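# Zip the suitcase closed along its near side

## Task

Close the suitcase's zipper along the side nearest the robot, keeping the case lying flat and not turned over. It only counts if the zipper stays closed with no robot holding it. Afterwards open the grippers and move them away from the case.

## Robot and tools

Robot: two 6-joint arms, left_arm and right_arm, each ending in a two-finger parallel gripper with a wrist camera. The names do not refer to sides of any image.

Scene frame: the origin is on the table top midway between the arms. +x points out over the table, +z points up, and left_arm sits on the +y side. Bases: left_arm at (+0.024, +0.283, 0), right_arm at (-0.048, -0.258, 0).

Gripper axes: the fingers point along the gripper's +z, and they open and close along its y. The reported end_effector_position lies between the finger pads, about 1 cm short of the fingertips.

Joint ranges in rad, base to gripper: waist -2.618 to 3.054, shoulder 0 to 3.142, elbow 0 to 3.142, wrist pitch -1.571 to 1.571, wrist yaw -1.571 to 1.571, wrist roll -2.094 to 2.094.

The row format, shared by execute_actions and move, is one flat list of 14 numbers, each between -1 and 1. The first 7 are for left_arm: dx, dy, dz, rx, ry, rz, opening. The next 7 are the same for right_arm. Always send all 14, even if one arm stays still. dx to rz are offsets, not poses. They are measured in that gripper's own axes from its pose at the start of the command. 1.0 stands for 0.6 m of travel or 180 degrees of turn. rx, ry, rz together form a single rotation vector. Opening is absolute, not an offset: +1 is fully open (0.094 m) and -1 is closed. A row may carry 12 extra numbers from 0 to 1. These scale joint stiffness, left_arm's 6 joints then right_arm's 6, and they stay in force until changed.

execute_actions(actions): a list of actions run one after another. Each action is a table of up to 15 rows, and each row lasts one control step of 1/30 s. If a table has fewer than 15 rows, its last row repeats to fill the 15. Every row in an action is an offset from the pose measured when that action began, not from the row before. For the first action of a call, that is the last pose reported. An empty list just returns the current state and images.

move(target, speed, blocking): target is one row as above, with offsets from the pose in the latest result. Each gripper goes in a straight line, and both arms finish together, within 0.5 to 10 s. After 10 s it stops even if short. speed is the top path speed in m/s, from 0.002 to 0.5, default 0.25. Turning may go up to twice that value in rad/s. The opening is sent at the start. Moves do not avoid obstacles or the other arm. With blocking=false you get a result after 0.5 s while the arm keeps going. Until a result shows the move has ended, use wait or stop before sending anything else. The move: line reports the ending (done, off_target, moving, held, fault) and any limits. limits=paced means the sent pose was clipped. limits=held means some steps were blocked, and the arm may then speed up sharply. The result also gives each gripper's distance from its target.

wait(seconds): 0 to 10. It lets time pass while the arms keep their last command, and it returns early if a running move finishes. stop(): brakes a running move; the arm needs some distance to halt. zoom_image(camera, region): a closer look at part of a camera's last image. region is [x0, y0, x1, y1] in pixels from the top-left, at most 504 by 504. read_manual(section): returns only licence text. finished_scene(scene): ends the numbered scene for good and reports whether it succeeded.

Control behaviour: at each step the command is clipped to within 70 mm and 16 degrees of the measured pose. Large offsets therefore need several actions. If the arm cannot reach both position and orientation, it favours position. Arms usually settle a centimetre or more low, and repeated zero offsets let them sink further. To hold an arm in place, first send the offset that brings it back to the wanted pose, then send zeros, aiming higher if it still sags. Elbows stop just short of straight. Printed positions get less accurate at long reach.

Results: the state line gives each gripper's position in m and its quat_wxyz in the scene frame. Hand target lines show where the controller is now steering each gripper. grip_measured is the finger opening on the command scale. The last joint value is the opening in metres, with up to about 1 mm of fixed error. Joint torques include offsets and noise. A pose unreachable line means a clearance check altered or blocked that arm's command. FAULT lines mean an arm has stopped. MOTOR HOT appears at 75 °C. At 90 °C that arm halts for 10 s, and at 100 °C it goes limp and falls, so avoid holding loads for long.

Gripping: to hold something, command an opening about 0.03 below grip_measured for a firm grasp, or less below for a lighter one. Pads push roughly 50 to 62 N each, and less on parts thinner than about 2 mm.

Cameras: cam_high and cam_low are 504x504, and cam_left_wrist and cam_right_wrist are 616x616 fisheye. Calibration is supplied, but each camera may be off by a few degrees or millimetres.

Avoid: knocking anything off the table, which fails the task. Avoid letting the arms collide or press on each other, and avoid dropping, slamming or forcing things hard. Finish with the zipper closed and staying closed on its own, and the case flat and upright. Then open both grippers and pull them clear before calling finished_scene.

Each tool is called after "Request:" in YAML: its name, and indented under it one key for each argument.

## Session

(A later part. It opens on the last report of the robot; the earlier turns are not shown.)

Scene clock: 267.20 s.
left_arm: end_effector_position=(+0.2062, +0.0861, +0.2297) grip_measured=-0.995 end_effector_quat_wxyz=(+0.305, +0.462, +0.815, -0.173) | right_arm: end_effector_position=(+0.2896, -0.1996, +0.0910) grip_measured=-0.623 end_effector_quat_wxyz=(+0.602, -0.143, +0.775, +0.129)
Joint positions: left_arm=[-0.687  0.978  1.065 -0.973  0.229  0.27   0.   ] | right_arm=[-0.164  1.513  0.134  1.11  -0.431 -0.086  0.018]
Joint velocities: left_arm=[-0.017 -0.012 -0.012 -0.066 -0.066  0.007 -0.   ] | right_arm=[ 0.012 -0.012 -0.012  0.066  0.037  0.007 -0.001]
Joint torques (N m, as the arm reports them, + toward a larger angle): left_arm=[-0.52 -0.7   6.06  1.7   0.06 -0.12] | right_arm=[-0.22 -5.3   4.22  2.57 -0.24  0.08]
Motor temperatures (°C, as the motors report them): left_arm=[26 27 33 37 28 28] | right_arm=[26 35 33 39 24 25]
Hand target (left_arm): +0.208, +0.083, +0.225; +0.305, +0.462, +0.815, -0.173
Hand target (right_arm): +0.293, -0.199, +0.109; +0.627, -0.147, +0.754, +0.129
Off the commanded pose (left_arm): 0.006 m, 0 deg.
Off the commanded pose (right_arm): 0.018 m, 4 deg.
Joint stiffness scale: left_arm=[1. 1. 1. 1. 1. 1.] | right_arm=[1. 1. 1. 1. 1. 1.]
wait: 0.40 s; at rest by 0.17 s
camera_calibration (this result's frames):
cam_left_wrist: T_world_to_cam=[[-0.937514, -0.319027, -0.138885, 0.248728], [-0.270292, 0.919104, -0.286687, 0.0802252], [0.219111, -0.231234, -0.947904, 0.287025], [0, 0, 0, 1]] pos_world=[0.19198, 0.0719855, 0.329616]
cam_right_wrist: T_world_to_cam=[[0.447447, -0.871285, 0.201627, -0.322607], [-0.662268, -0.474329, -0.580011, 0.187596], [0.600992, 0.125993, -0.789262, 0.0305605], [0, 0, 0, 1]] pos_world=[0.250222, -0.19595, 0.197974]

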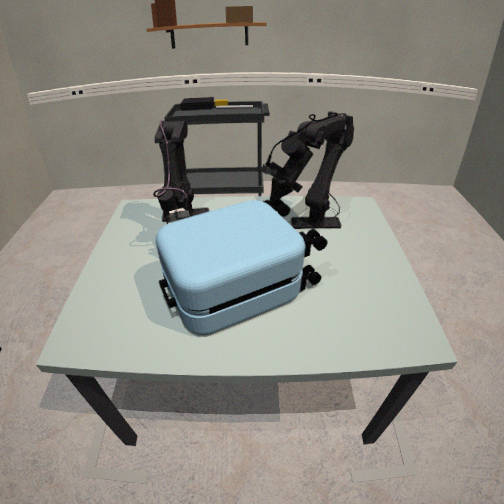

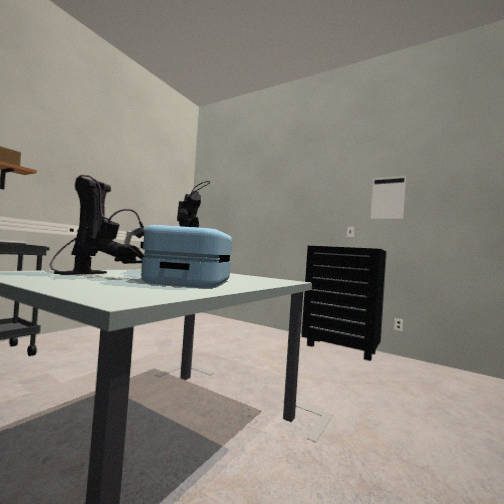

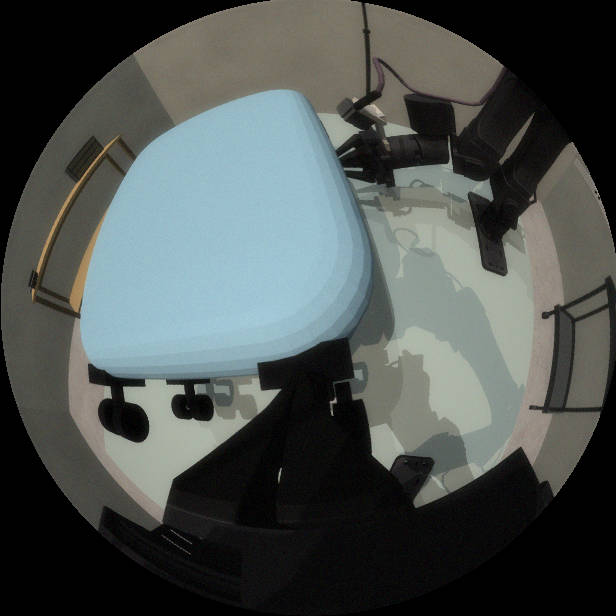

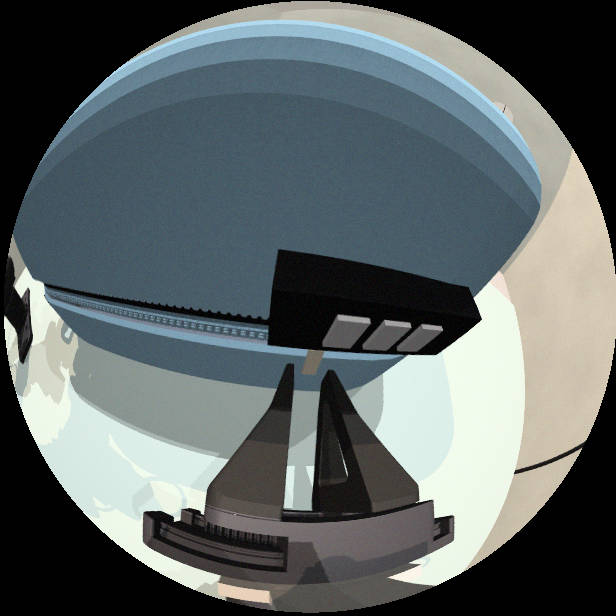

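Request:
execute_actions:
  actions:
    - [[0,0,0.010,0,0,0,-1,-0.029,-0.001,-0.004,0,-0.02,0,-0.62],[0,0,0.010,0,0,0,-1,-0.029,-0.001,-0.006,0,-0.02,0,-0.62],[0,0,0.010,0,0,0,-1,-0.028,-0.001,-0.008,0,-0.02,0,-0.62],[0,0,0.010,0,0,0,-1,-0.028,-0.001,-0.010,0,-0.02,0,-0.62],[0,0,0.010,0,0,0,-1,-0.027,-0.001,-0.012,0,-0.02,0,-0.62],[0,0,0.010,0,0,0,-1,-0.027,-0.001,-0.014,0,-0.02,0,-0.62],[0,0,0.010,0,0,0,-1,-0.026,-0.001,-0.016,0,-0.02,0,-0.62],[0,0,0.010,0,0,0,-1,-0.026,-0.001,-0.018,0,-0.02,0,-0.62]]

Request:
wait:
  seconds: 0.4

Request:
zoom_image:
  camera: "cam_right_wrist"
  region: [240, 290, 390, 420]

Scene clock: 276.33 s.
left_arm: end_effector_position=(+0.2062, +0.0861, +0.2297) grip_measured=-0.995 end_effector_quat_wxyz=(+0.305, +0.462, +0.815, -0.173) | right_arm: end_effector_position=(+0.2856, -0.2013, +0.0975) grip_measured=-0.623 end_effector_quat_wxyz=(+0.611, -0.138, +0.768, +0.133)
Joint positions: left_arm=[-0.687  0.978  1.065 -0.973  0.229  0.27   0.   ] | right_arm=[-0.177  1.484  0.115  1.124 -0.445 -0.071  0.018]
Joint velocities: left_arm=[-0.022  0.002 -0.007 -0.007 -0.066  0.022  0.001] | right_arm=[-0.012 -0.012 -0.002 -0.007 -0.051 -0.007 -0.001]
Joint torques (N m, as the arm reports them, + toward a larger angle): left_arm=[-0.54 -0.66  5.94  1.7   0.05 -0.08] | right_arm=[-1.13 -6.2   2.96  2.26 -0.24  0.07]
Motor temperatures (°C, as the motors report them): left_arm=[26 27 33 37 28 28] | right_arm=[26 35 33 40 24 25]
Hand target (left_arm): +0.208, +0.083, +0.225; +0.304, +0.462, +0.815, -0.173
Hand target (right_arm): +0.284, -0.203, +0.109; +0.626, -0.139, +0.756, +0.133
Off the commanded pose (left_arm): 0.006 m, 0 deg.
Off the commanded pose (right_arm): 0.012 m, 2 deg.
Joint stiffness scale: left_arm=[1. 1. 1. 1. 1. 1.] | right_arm=[1. 1. 1. 1. 1. 1.]
camera_calibration (this result's frames):
cam_left_wrist: T_world_to_cam=[[-0.937452, -0.319315, -0.138642, 0.248684], [-0.270619, 0.91899, -0.286747, 0.080316], [0.218973, -0.231292, -0.947921, 0.287062], [0, 0, 0, 1]] pos_world=[0.192005, 0.0719943, 0.329621]
cam_right_wrist: T_world_to_cam=[[0.441375, -0.875554, 0.196449, -0.322269], [-0.651818, -0.463301, -0.600404, 0.189137], [0.616702, 0.136954, -0.775192, 0.0346474], [0, 0, 0, 1]] pos_world=[0.244157, -0.199282, 0.203727]

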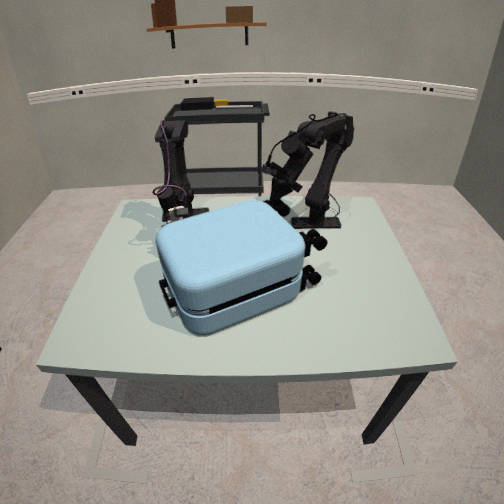

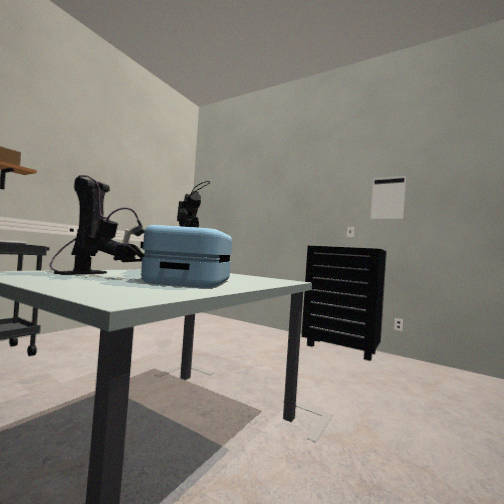

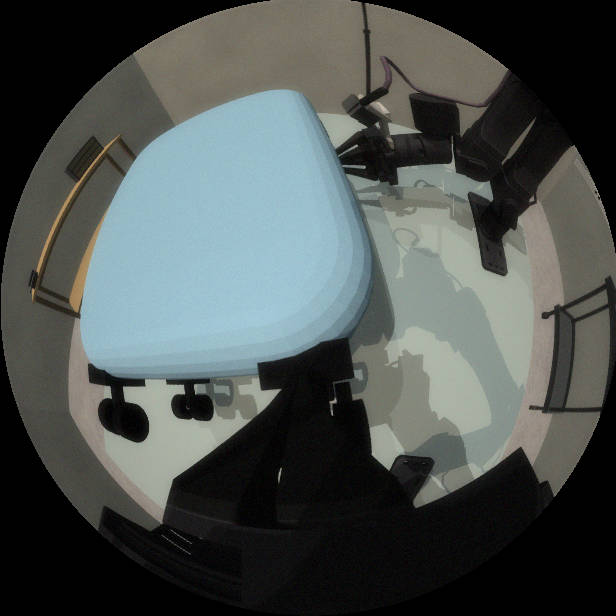

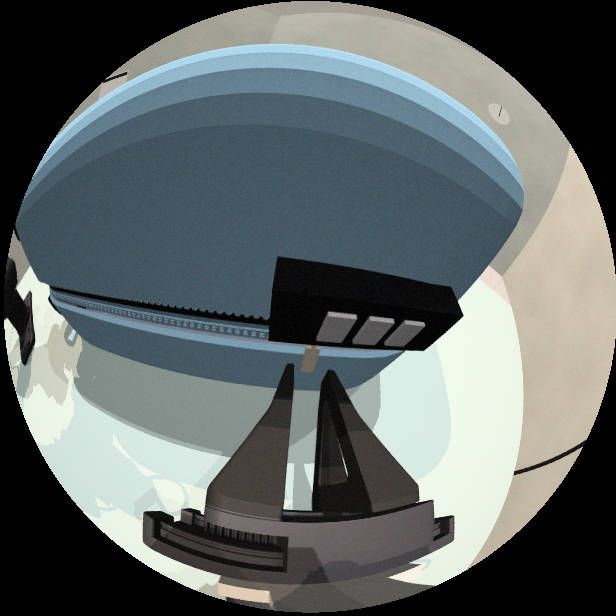

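Scene clock: 276.73 s.
left_arm: end_effector_position=(+0.2062, +0.0861, +0.2297) grip_measured=-0.995 end_effector_quat_wxyz=(+0.305, +0.462, +0.815, -0.173) | right_arm: end_effector_position=(+0.2855, -0.2011, +0.0976) grip_measured=-0.623 end_effector_quat_wxyz=(+0.611, -0.139, +0.768, +0.134)
Joint positions: left_arm=[-0.687  0.978  1.065 -0.973  0.229  0.27   0.   ] | right_arm=[-0.177  1.484  0.115  1.124 -0.448 -0.071  0.018]
Joint velocities: left_arm=[-0.002 -0.002 -0.007 -0.022 -0.051  0.007  0.   ] | right_arm=[-0.022  0.002  0.027 -0.007 -0.037  0.037 -0.   ]
Joint torques (N m, as the arm reports them, + toward a larger angle): left_arm=[-0.48 -0.75  5.85  1.7   0.07 -0.08] | right_arm=[-1.16 -6.11  2.96  2.24 -0.26  0.05]
Motor temperatures (°C, as the motors report them): left_arm=[26 27 33 37 28 28] | right_arm=[26 35 33 40 24 25]
Hand target (left_arm): +0.208, +0.083, +0.225; +0.304, +0.462, +0.815, -0.173
Hand target (right_arm): +0.284, -0.203, +0.109; +0.626, -0.139, +0.756, +0.133
Off the commanded pose (left_arm): 0.006 m, 0 deg.
Off the commanded pose (right_arm): 0.011 m, 2 deg.
Joint stiffness scale: left_arm=[1. 1. 1. 1. 1. 1.] | right_arm=[1. 1. 1. 1. 1. 1.]
wait: 0.40 s; at rest by 0.17 s
camera_calibration (this result's frames):
cam_left_wrist: T_world_to_cam=[[-0.937452, -0.319315, -0.138642, 0.248684], [-0.270619, 0.91899, -0.286747, 0.080316], [0.218973, -0.231292, -0.947921, 0.287062], [0, 0, 0, 1]] pos_world=[0.192005, 0.0719943, 0.329621]
cam_right_wrist: T_world_to_cam=[[0.442933, -0.874954, 0.195617, -0.322246], [-0.651068, -0.463906, -0.600751, 0.188895], [0.616377, 0.138732, -0.775134, 0.0351679], [0, 0, 0, 1]] pos_world=[0.24404, -0.199199, 0.203775]

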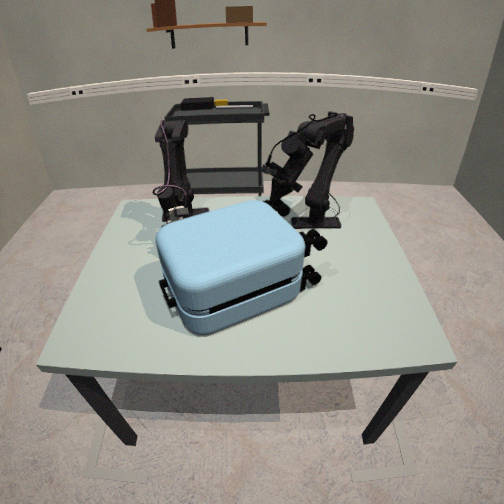

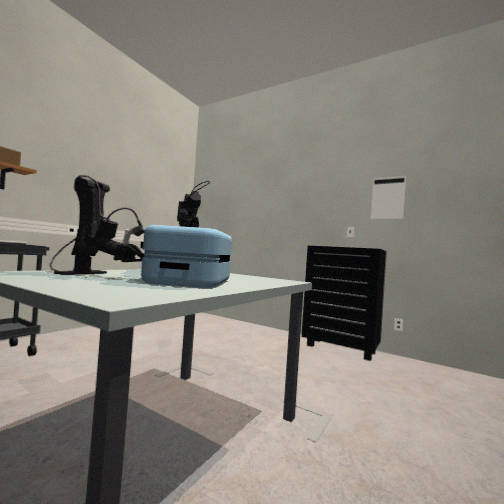

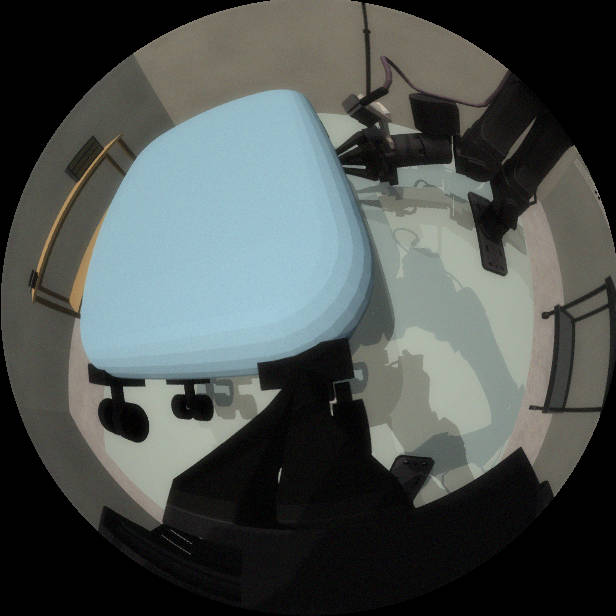

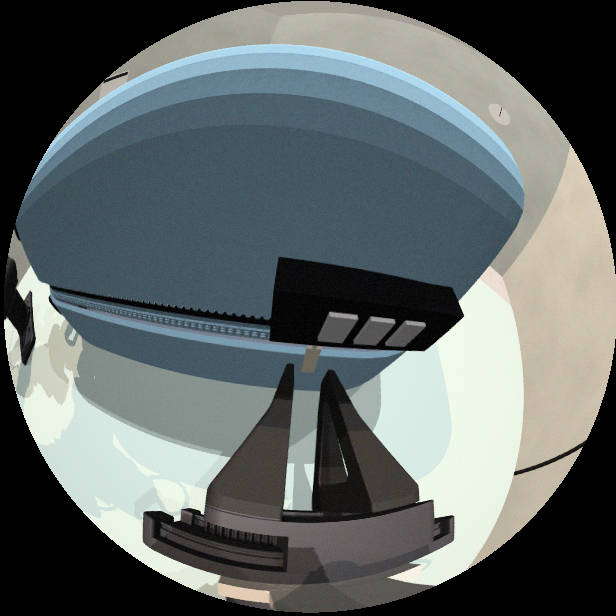

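Region (240, 290, 390, 420) of cam_right_wrist's 616x616 image, scaled by 3.360, with more detail than that image has; it fills the top 437 rows of this view, and the rest is white.

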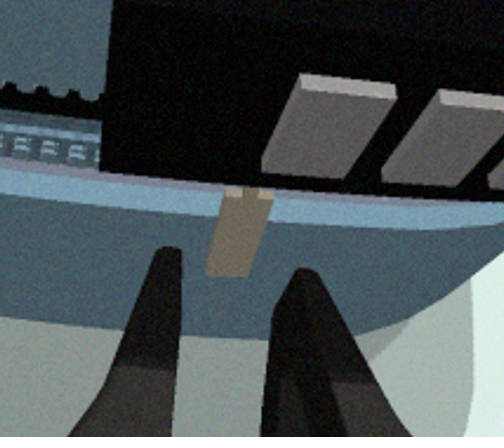

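Request:
execute_actions:
  actions:
    - [[0,0,0.010,0,0,0,-1,-0.019,-0.002,-0.006,0,-0.012,0,-0.62],[0,0,0.010,0,0,0,-1,-0.021,-0.003,-0.004,0,-0.012,-0.001,-0.62],[0,0,0.010,0,0,0,-1,-0.022,-0.003,-0.002,0,-0.013,-0.002,-0.62],[0,0,0.010,0,0,0,-1,-0.024,-0.004,0.000,0,-0.013,-0.003,-0.62],[0,0,0.010,0,0,0,-1,-0.026,-0.005,0.002,0,-0.014,-0.004,-0.62],[0,0,0.010,0,0,0,-1,-0.027,-0.006,0.004,0,-0.014,-0.005,-0.62],[0,0,0.010,0,0,0,-1,-0.029,-0.006,0.006,0,-0.015,-0.006,-0.62],[0,0,0.010,0,0,0,-1,-0.031,-0.007,0.008,0,-0.015,-0.006,-0.62],[0,0,0.010,0,0,0,-1,-0.032,-0.008,0.010,0.001,-0.016,-0.007,-0.62],[0,0,0.010,0,0,0,-1,-0.034,-0.0085,0.012,0.001,-0.016,-0.0076,-0.62]]

Request:
wait:
  seconds: 0.3

Request:
zoom_image:
  camera: "cam_right_wrist"
  region: [240, 290, 390, 420]

Scene clock: 295.37 s.
left_arm: end_effector_position=(+0.2062, +0.0861, +0.2297) grip_measured=-0.995 end_effector_quat_wxyz=(+0.305, +0.462, +0.815, -0.173) | right_arm: end_effector_position=(+0.2913, -0.2013, +0.1045) grip_measured=-0.623 end_effector_quat_wxyz=(+0.618, -0.140, +0.762, +0.133)
Joint positions: left_arm=[-0.687  0.978  1.065 -0.973  0.229  0.27   0.   ] | right_arm=[-0.177  1.484  0.136  1.123 -0.448 -0.068  0.018]
Joint velocities: left_arm=[ 0.002  0.017  0.007 -0.022  0.007  0.022 -0.001] | right_arm=[ 0.002 -0.012  0.012 -0.022 -0.081  0.051 -0.   ]
Joint torques (N m, as the arm reports them, + toward a larger angle): left_arm=[-0.48 -0.8   6.1   1.68  0.06 -0.09] | right_arm=[-0.01 -4.3   6.43  2.08 -0.08 -0.04]
Motor temperatures (°C, as the motors report them): left_arm=[26 27 33 37 28 28] | right_arm=[26 35 33 40 24 25]
Hand target (left_arm): +0.208, +0.083, +0.225; +0.304, +0.462, +0.815, -0.173
Hand target (right_arm): +0.298, -0.202, +0.116; +0.631, -0.144, +0.751, +0.129
Off the commanded pose (left_arm): 0.006 m, 0 deg.
Off the commanded pose (right_arm): 0.013 m, 2 deg.
Joint stiffness scale: left_arm=[1. 1. 1. 1. 1. 1.] | right_arm=[1. 1. 1. 1. 1. 1.]
camera_calibration (this result's frames):
cam_left_wrist: T_world_to_cam=[[-0.93739, -0.319603, -0.138399, 0.24864], [-0.270945, 0.918875, -0.286807, 0.0804068], [0.218836, -0.231351, -0.947939, 0.2871], [0, 0, 0, 1]] pos_world=[0.192031, 0.072003, 0.329626]
cam_right_wrist: T_world_to_cam=[[0.439268, -0.875127, 0.202968, -0.326112], [-0.639334, -0.463252, -0.613718, 0.19474], [0.631107, 0.139823, -0.76299, 0.0316201], [0, 0, 0, 1]] pos_world=[0.247799, -0.199597, 0.209832]

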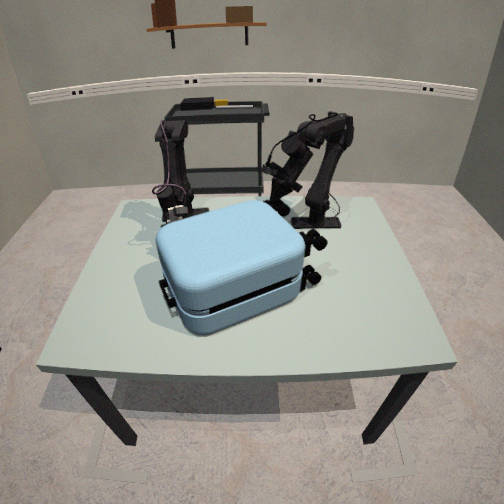

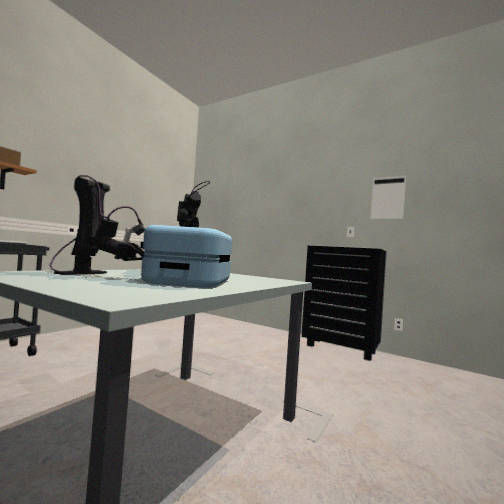

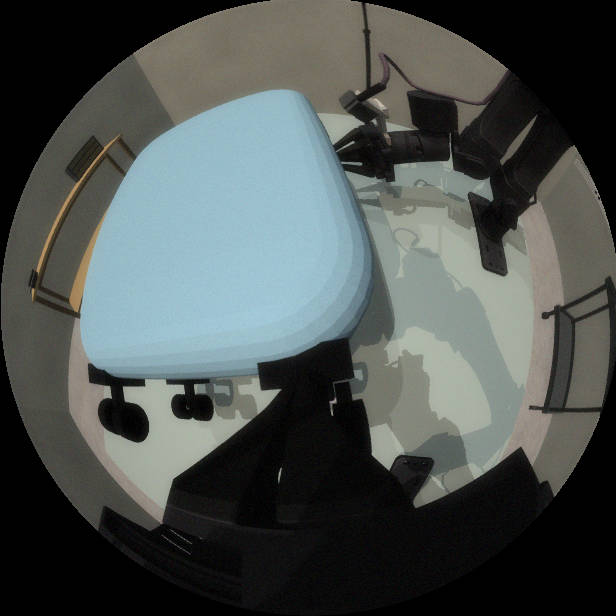

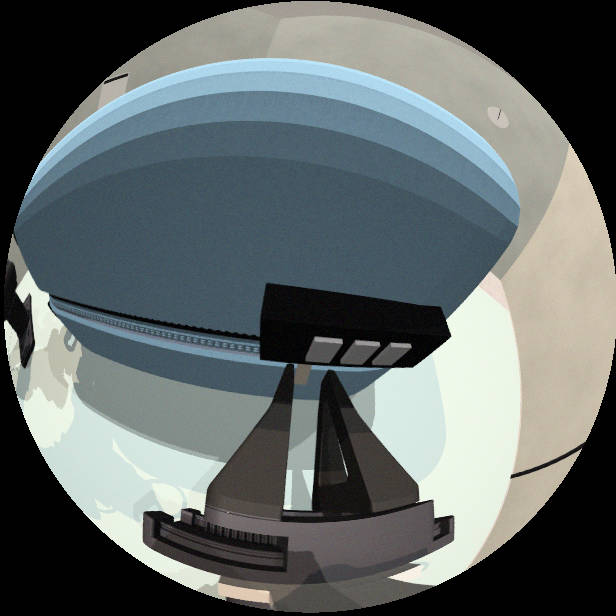

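Scene clock: 295.67 s.
left_arm: end_effector_position=(+0.2062, +0.0861, +0.2297) grip_measured=-0.995 end_effector_quat_wxyz=(+0.305, +0.462, +0.815, -0.173) | right_arm: end_effector_position=(+0.2913, -0.2013, +0.1045) grip_measured=-0.623 end_effector_quat_wxyz=(+0.618, -0.140, +0.762, +0.133)
Joint positions: left_arm=[-0.687  0.978  1.065 -0.973  0.229  0.27   0.   ] | right_arm=[-0.177  1.484  0.136  1.123 -0.448 -0.068  0.018]
Joint velocities: left_arm=[-0.007  0.002 -0.002 -0.051 -0.066 -0.051 -0.   ] | right_arm=[-0.002  0.007 -0.007 -0.051 -0.051 -0.007 -0.   ]
Joint torques (N m, as the arm reports them, + toward a larger angle): left_arm=[-0.51 -0.77  6.1   1.7   0.06 -0.1 ] | right_arm=[-0.02 -4.38  6.49  2.1  -0.09 -0.03]
Motor temperatures (°C, as the motors report them): left_arm=[26 27 33 37 28 28] | right_arm=[26 35 33 40 24 25]
Hand target (left_arm): +0.208, +0.083, +0.225; +0.304, +0.462, +0.815, -0.173
Hand target (right_arm): +0.298, -0.202, +0.116; +0.631, -0.144, +0.751, +0.129
Off the commanded pose (left_arm): 0.006 m, 0 deg.
Off the commanded pose (right_arm): 0.013 m, 2 deg.
Joint stiffness scale: left_arm=[1. 1. 1. 1. 1. 1.] | right_arm=[1. 1. 1. 1. 1. 1.]
wait: 0.30 s; at rest by 0.17 s
camera_calibration (this result's frames):
cam_left_wrist: T_world_to_cam=[[-0.93739, -0.319603, -0.138399, 0.24864], [-0.270945, 0.918875, -0.286807, 0.0804068], [0.218836, -0.231351, -0.947939, 0.2871], [0, 0, 0, 1]] pos_world=[0.192031, 0.072003, 0.329626]
cam_right_wrist: T_world_to_cam=[[0.439268, -0.875127, 0.202968, -0.326112], [-0.639334, -0.463252, -0.613718, 0.19474], [0.631107, 0.139823, -0.76299, 0.0316201], [0, 0, 0, 1]] pos_world=[0.247799, -0.199597, 0.209832]

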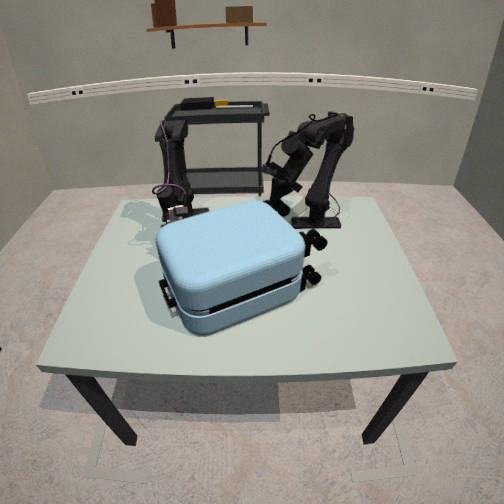

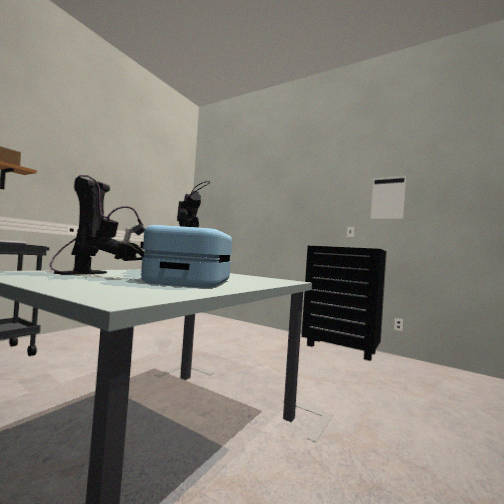

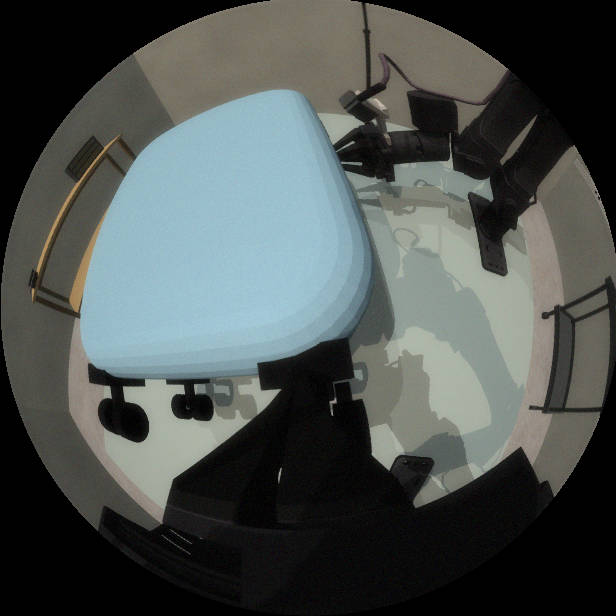

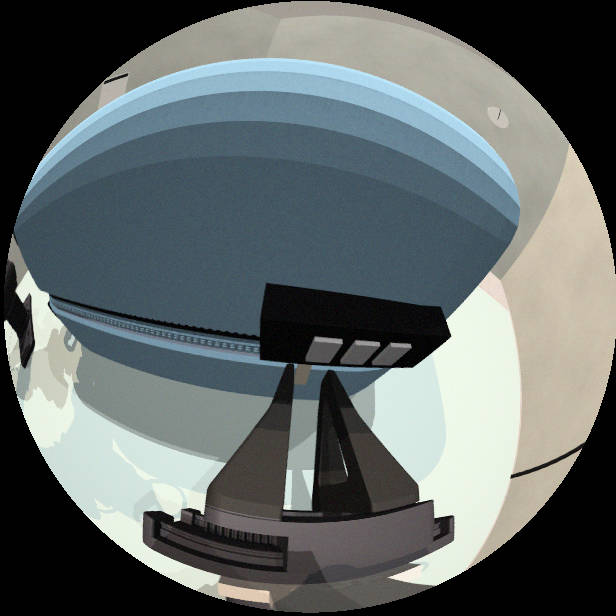

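Region (240, 290, 390, 420) of cam_right_wrist's 616x616 image, scaled by 3.360, with more detail than that image has; it fills the top 437 rows of this view, and the rest is white.

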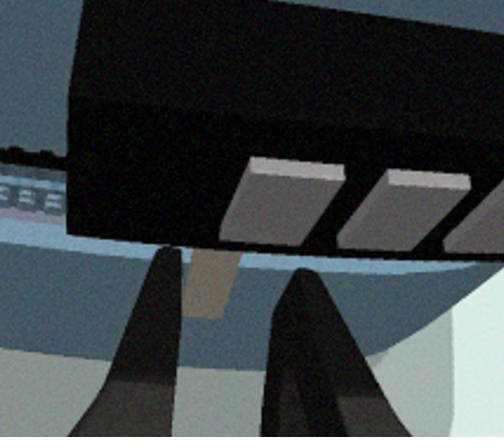

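Request:
execute_actions:
  actions:
    - [[0,0,0.010,0,0,0,-1,-0.021,-0.0045,0.006,0,-0.01,-0.005,-0.66],[0,0,0.010,0,0,0,-1,-0.021,-0.0045,0.006,0,-0.01,-0.005,-0.69],[0,0,0.010,0,0,0,-1,-0.021,-0.0045,0.006,0,-0.01,-0.005,-0.72],[0,0,0.010,0,0,0,-1,-0.021,-0.0045,0.006,0,-0.01,-0.005,-0.75],[0,0,0.010,0,0,0,-1,-0.021,-0.0045,0.006,0,-0.01,-0.005,-0.78],[0,0,0.010,0,0,0,-1,-0.021,-0.0045,0.006,0,-0.01,-0.005,-0.81],[0,0,0.010,0,0,0,-1,-0.021,-0.0045,0.006,0,-0.01,-0.005,-0.84],[0,0,0.010,0,0,0,-1,-0.021,-0.0045,0.006,0,-0.01,-0.005,-0.87],[0,0,0.010,0,0,0,-1,-0.021,-0.0045,0.006,0,-0.01,-0.005,-0.90],[0,0,0.010,0,0,0,-1,-0.021,-0.0045,0.006,0,-0.01,-0.005,-0.93],[0,0,0.010,0,0,0,-1,-0.021,-0.0045,0.006,0,-0.01,-0.005,-0.96],[0,0,0.010,0,0,0,-1,-0.021,-0.0045,0.006,0,-0.01,-0.005,-1]]

Request:
wait:
  seconds: 0.3

Request:
zoom_image:
  camera: "cam_right_wrist"
  region: [240, 290, 390, 420]

Scene clock: 304.37 s.
left_arm: end_effector_position=(+0.2064, +0.0858, +0.2295) grip_measured=-0.995 end_effector_quat_wxyz=(+0.305, +0.461, +0.815, -0.174) | right_arm: end_effector_position=(+0.2908, -0.2002, +0.1044) grip_measured=-0.994 end_effector_quat_wxyz=(+0.617, -0.142, +0.762, +0.136)
Joint positions: left_arm=[-0.687  0.978  1.063 -0.971  0.229  0.269  0.   ] | right_arm=[-0.177  1.484  0.136  1.123 -0.455 -0.068  0.   ]
Joint velocities: left_arm=[-0.007  0.007 -0.007  0.051 -0.037 -0.007  0.   ] | right_arm=[ 0.002 -0.007 -0.002 -0.051 -0.022  0.037 -0.001]
Joint torques (N m, as the arm reports them, + toward a larger angle): left_arm=[-0.59 -0.76  6.19  1.67  0.06 -0.09] | right_arm=[-0.2  -4.66  6.44  2.04 -0.05  0.01]
Motor temperatures (°C, as the motors report them): left_arm=[26 27 33 37 28 28] | right_arm=[26 35 33 40 24 25]
Hand target (left_arm): +0.208, +0.083, +0.225; +0.304, +0.461, +0.815, -0.174
Hand target (right_arm): +0.298, -0.202, +0.116; +0.631, -0.144, +0.751, +0.131
Off the commanded pose (left_arm): 0.006 m, 0 deg.
Off the commanded pose (right_arm): 0.014 m, 2 deg.
Joint stiffness scale: left_arm=[1. 1. 1. 1. 1. 1.] | right_arm=[1. 1. 1. 1. 1. 1.]
camera_calibration (this result's frames):
cam_left_wrist: T_world_to_cam=[[-0.937142, -0.320277, -0.138519, 0.248828], [-0.271341, 0.918438, -0.287828, 0.0809742], [0.219406, -0.23215, -0.947612, 0.28669], [0, 0, 0, 1]] pos_world=[0.192257, 0.071879, 0.329445]
cam_right_wrist: T_world_to_cam=[[0.445251, -0.872486, 0.201296, -0.32593], [-0.636628, -0.466553, -0.61403, 0.193507], [0.629648, 0.145247, -0.763182, 0.0332592], [0, 0, 0, 1]] pos_world=[0.247371, -0.198919, 0.209811]

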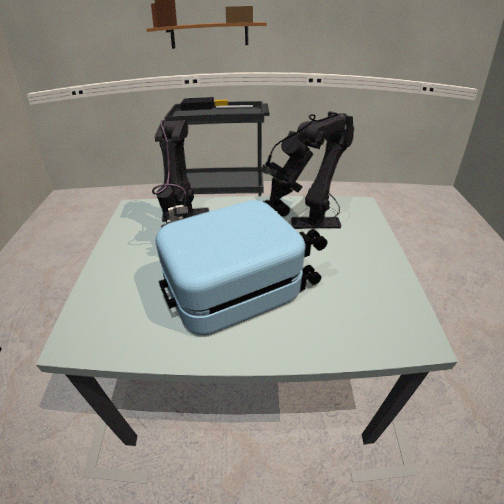

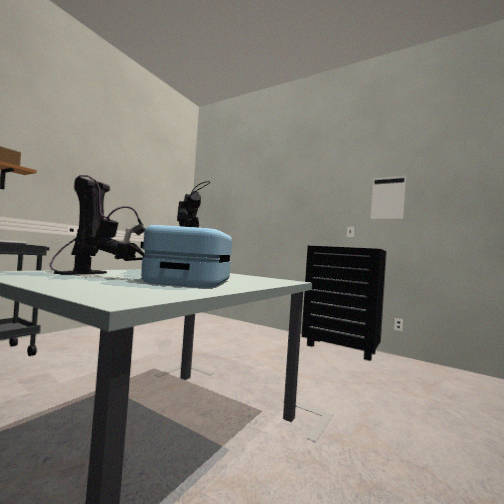

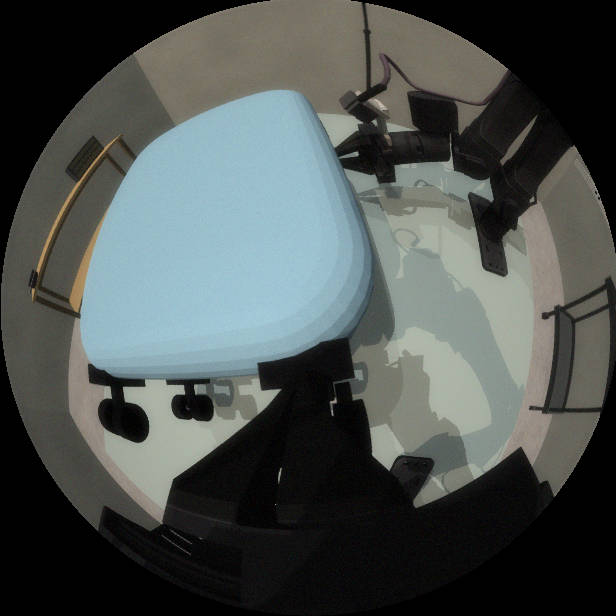

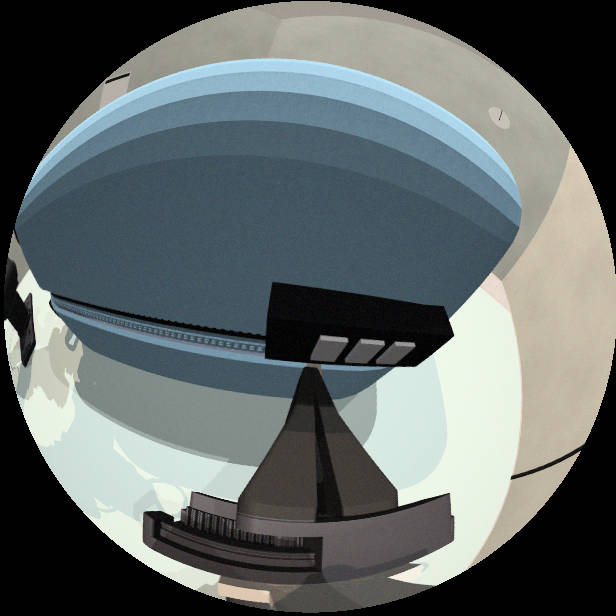

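Scene clock: 304.67 s.
left_arm: end_effector_position=(+0.2064, +0.0858, +0.2295) grip_measured=-0.995 end_effector_quat_wxyz=(+0.305, +0.461, +0.815, -0.174) | right_arm: end_effector_position=(+0.2908, -0.2002, +0.1044) grip_measured=-0.995 end_effector_quat_wxyz=(+0.617, -0.142, +0.762, +0.136)
Joint positions: left_arm=[-0.687  0.978  1.063 -0.971  0.229  0.269  0.   ] | right_arm=[-0.177  1.484  0.136  1.123 -0.455 -0.068  0.   ]
Joint velocities: left_arm=[-0.012  0.007 -0.002 -0.022 -0.007  0.007 -0.   ] | right_arm=[-0.007  0.002  0.002 -0.022  0.007 -0.022  0.   ]
Joint torques (N m, as the arm reports them, + toward a larger angle): left_arm=[-0.47 -0.72  6.09  1.67  0.04 -0.1 ] | right_arm=[-0.13 -4.66  6.45  2.05 -0.04 -0.02]
Motor temperatures (°C, as the motors report them): left_arm=[26 27 33 37 28 28] | right_arm=[26 35 33 40 24 25]
Hand target (left_arm): +0.208, +0.083, +0.225; +0.304, +0.461, +0.815, -0.174
Hand target (right_arm): +0.298, -0.202, +0.116; +0.631, -0.144, +0.751, +0.131
Off the commanded pose (left_arm): 0.006 m, 0 deg.
Off the commanded pose (right_arm): 0.014 m, 2 deg.
Joint stiffness scale: left_arm=[1. 1. 1. 1. 1. 1.] | right_arm=[1. 1. 1. 1. 1. 1.]
wait: 0.30 s; at rest by 0.17 s
camera_calibration (this result's frames):
cam_left_wrist: T_world_to_cam=[[-0.937142, -0.320277, -0.138519, 0.248828], [-0.271341, 0.918438, -0.287828, 0.0809742], [0.219406, -0.23215, -0.947612, 0.28669], [0, 0, 0, 1]] pos_world=[0.192257, 0.071879, 0.329445]
cam_right_wrist: T_world_to_cam=[[0.445251, -0.872486, 0.201296, -0.32593], [-0.636628, -0.466553, -0.61403, 0.193507], [0.629648, 0.145247, -0.763182, 0.0332592], [0, 0, 0, 1]] pos_world=[0.247371, -0.198919, 0.209811]

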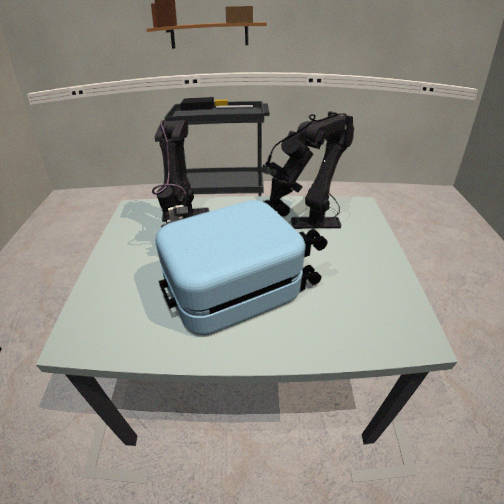

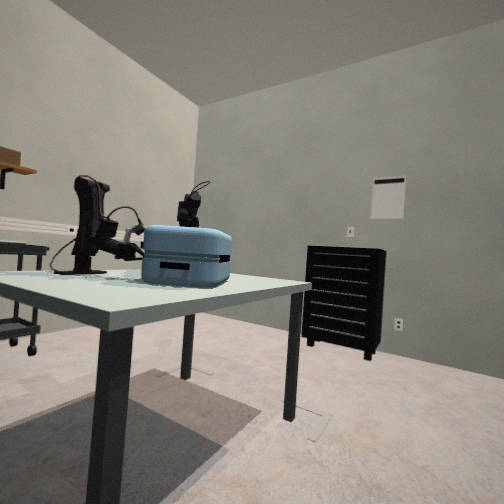

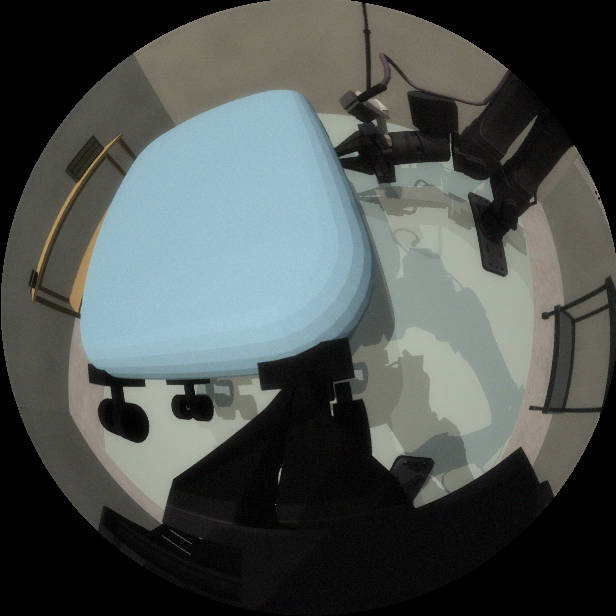

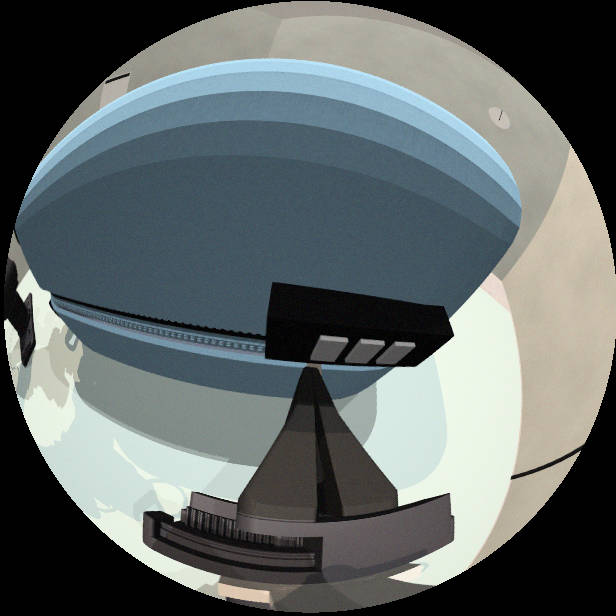

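Region (240, 290, 390, 420) of cam_right_wrist's 616x616 image, scaled by 3.360, with more detail than that image has; it fills the top 437 rows of this view, and the rest is white.

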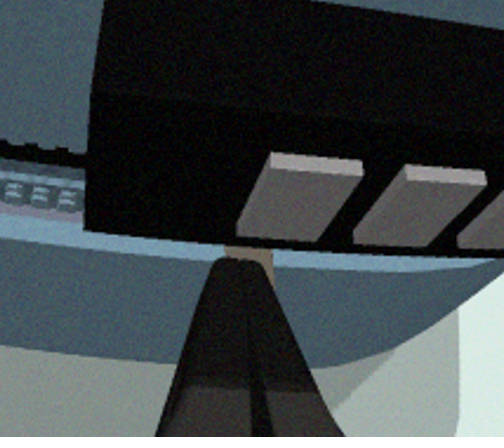

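Request:
execute_actions:
  actions: []

Scene clock: 323.33 s.
left_arm: end_effector_position=(+0.2064, +0.0858, +0.2295) grip_measured=-0.995 end_effector_quat_wxyz=(+0.305, +0.461, +0.815, -0.174) | right_arm: end_effector_position=(+0.2908, -0.2002, +0.1044) grip_measured=-0.995 end_effector_quat_wxyz=(+0.617, -0.142, +0.762, +0.136)
Joint positions: left_arm=[-0.687  0.978  1.063 -0.971  0.229  0.269  0.   ] | right_arm=[-0.177  1.484  0.136  1.123 -0.455 -0.068  0.   ]
Joint velocities: left_arm=[ 0.017  0.012 -0.012  0.037 -0.007 -0.022  0.001] | right_arm=[ 0.002 -0.002 -0.012 -0.066 -0.066 -0.051 -0.   ]
Joint torques (N m, as the arm reports them, + toward a larger angle): left_arm=[-0.53 -0.81  6.17  1.65  0.04 -0.08] | right_arm=[-0.13 -4.59  6.42  2.04 -0.06 -0.02]
Motor temperatures (°C, as the motors report them): left_arm=[26 27 33 37 28 28] | right_arm=[26 35 33 40 24 25]
Hand target (left_arm): +0.208, +0.083, +0.225; +0.304, +0.461, +0.815, -0.174
Hand target (right_arm): +0.298, -0.202, +0.116; +0.631, -0.144, +0.751, +0.131
Off the commanded pose (left_arm): 0.006 m, 0 deg.
Off the commanded pose (right_arm): 0.014 m, 2 deg.
Joint stiffness scale: left_arm=[1. 1. 1. 1. 1. 1.] | right_arm=[1. 1. 1. 1. 1. 1.]
camera_calibration (this result's frames):
cam_left_wrist: T_world_to_cam=[[-0.937142, -0.320277, -0.138519, 0.248828], [-0.271341, 0.918438, -0.287828, 0.0809742], [0.219406, -0.23215, -0.947612, 0.28669], [0, 0, 0, 1]] pos_world=[0.192257, 0.071879, 0.329445]
cam_right_wrist: T_world_to_cam=[[0.445251, -0.872486, 0.201296, -0.32593], [-0.636628, -0.466553, -0.61403, 0.193507], [0.629648, 0.145247, -0.763182, 0.0332592], [0, 0, 0, 1]] pos_world=[0.247371, -0.198919, 0.209811]

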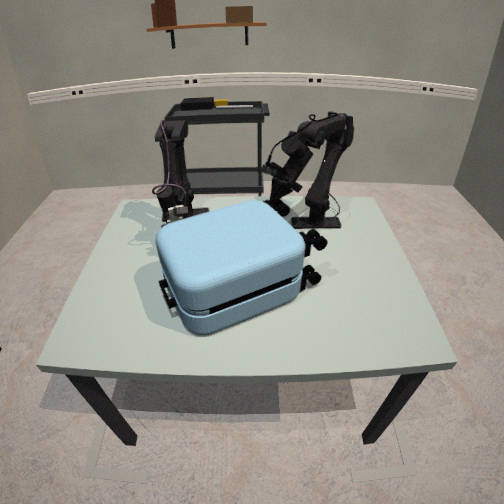

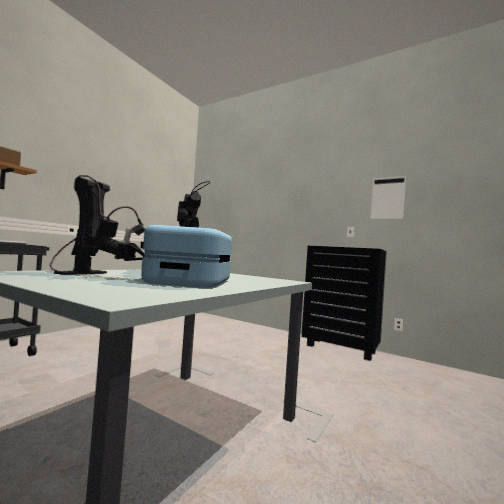

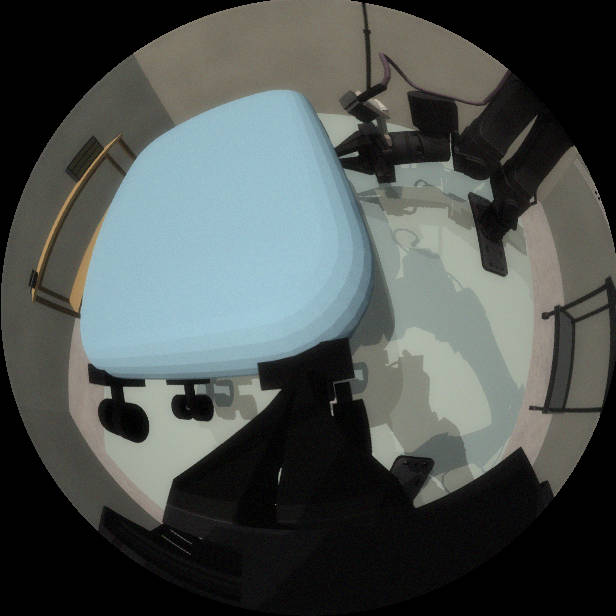

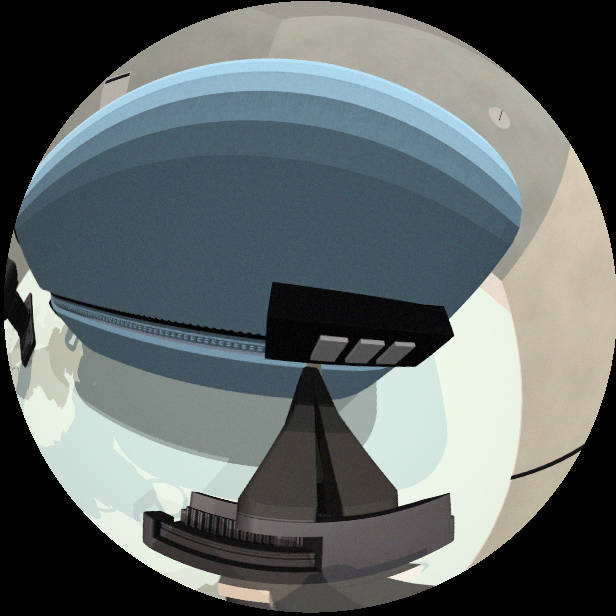

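Request:
move:
  target: [0,0,0.010,0,0,0,-1, 0.0,0.0,-0.018,-0.02,0,0,-0.62]
  speed: 0.05

Request:
zoom_image:
  camera: "cam_right_wrist"
  region: [240, 290, 390, 420]

Scene clock: 328.10 s.
left_arm: end_effector_position=(+0.2065, +0.0858, +0.2296) grip_measured=-0.995 end_effector_quat_wxyz=(+0.305, +0.461, +0.815, -0.174) | right_arm: end_effector_position=(+0.2833, -0.2029, +0.0966) grip_measured=-0.623 end_effector_quat_wxyz=(+0.601, -0.156, +0.767, +0.162)
Joint positions: left_arm=[-0.687  0.978  1.063 -0.97   0.229  0.268  0.   ] | right_arm=[-0.248  1.484  0.136  1.074 -0.581 -0.091  0.018]
Joint velocities: left_arm=[-0.002  0.007 -0.007 -0.081  0.066  0.022  0.   ] | right_arm=[-0.007  0.002  0.017 -0.022 -0.022 -0.051 -0.   ]
Joint torques (N m, as the arm reports them, + toward a larger angle): left_arm=[-0.59 -0.77  6.    1.69  0.05 -0.09] | right_arm=[-1.13 -6.89  3.41  1.92 -0.3  -0.06]
Motor temperatures (°C, as the motors report them): left_arm=[26 27 33 37 28 28] | right_arm=[26 35 33 40 24 25]
Hand target (left_arm): +0.208, +0.083, +0.225; +0.305, +0.461, +0.815, -0.174
Hand target (right_arm): +0.281, -0.204, +0.106; +0.612, -0.162, +0.758, +0.159
Off the commanded pose (left_arm): 0.006 m, 0 deg.
Off the commanded pose (right_arm): 0.010 m, 2 deg.
Joint stiffness scale: left_arm=[1. 1. 1. 1. 1. 1.] | right_arm=[1. 1. 1. 1. 1. 1.]
move: done
camera_calibration (this result's frames):
cam_left_wrist: T_world_to_cam=[[-0.937039, -0.320597, -0.138477, 0.248871], [-0.271581, 0.918254, -0.288188, 0.0811961], [0.21955, -0.232436, -0.947508, 0.286694], [0, 0, 0, 1]] pos_world=[0.192309, 0.0718665, 0.329508]
cam_right_wrist: T_world_to_cam=[[0.501027, -0.848363, 0.171035, -0.331361], [-0.630839, -0.493305, -0.598909, 0.174113], [0.592465, 0.192174, -0.782339, 0.0543566], [0, 0, 0, 1]] pos_world=[0.243654, -0.20567, 0.203478]

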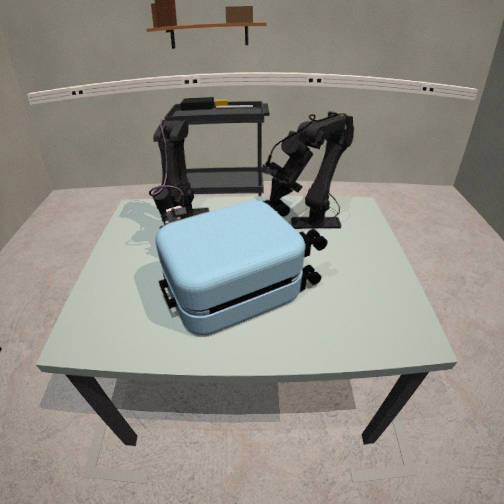

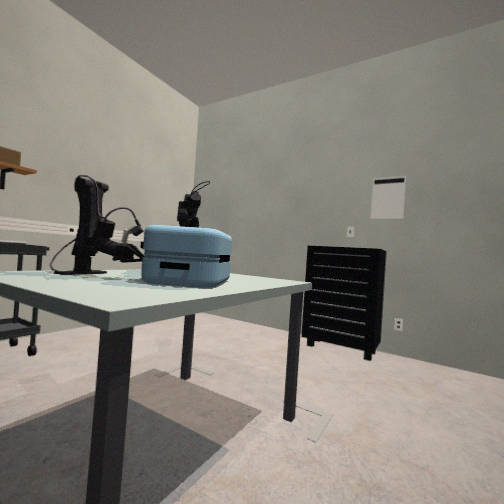

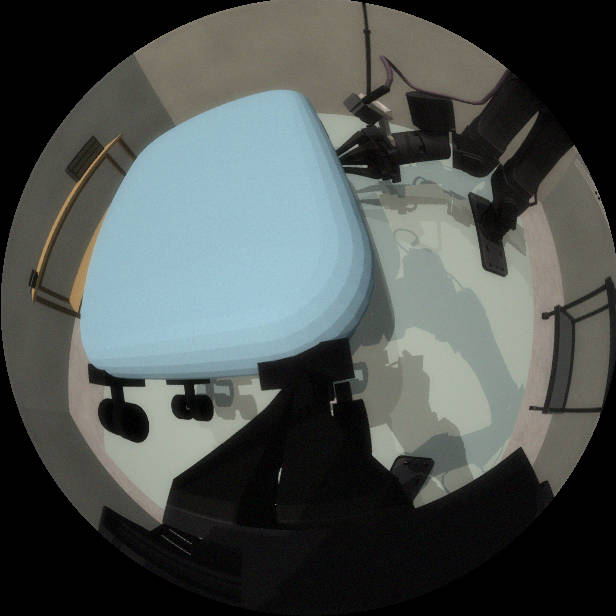

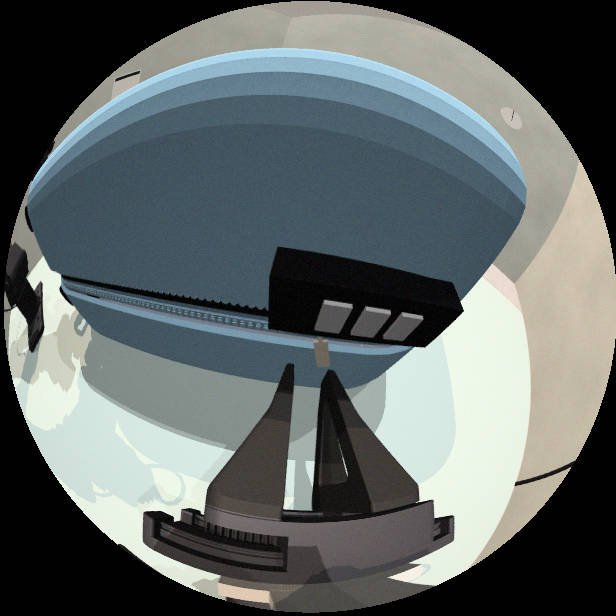

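Region (240, 290, 390, 420) of cam_right_wrist's 616x616 image, scaled by 3.360, with more detail than that image has; it fills the top 437 rows of this view, and the rest is white.

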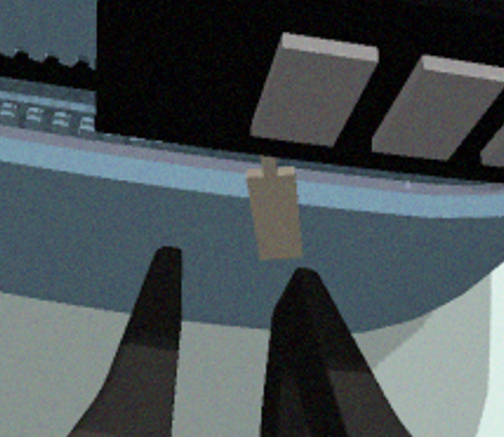

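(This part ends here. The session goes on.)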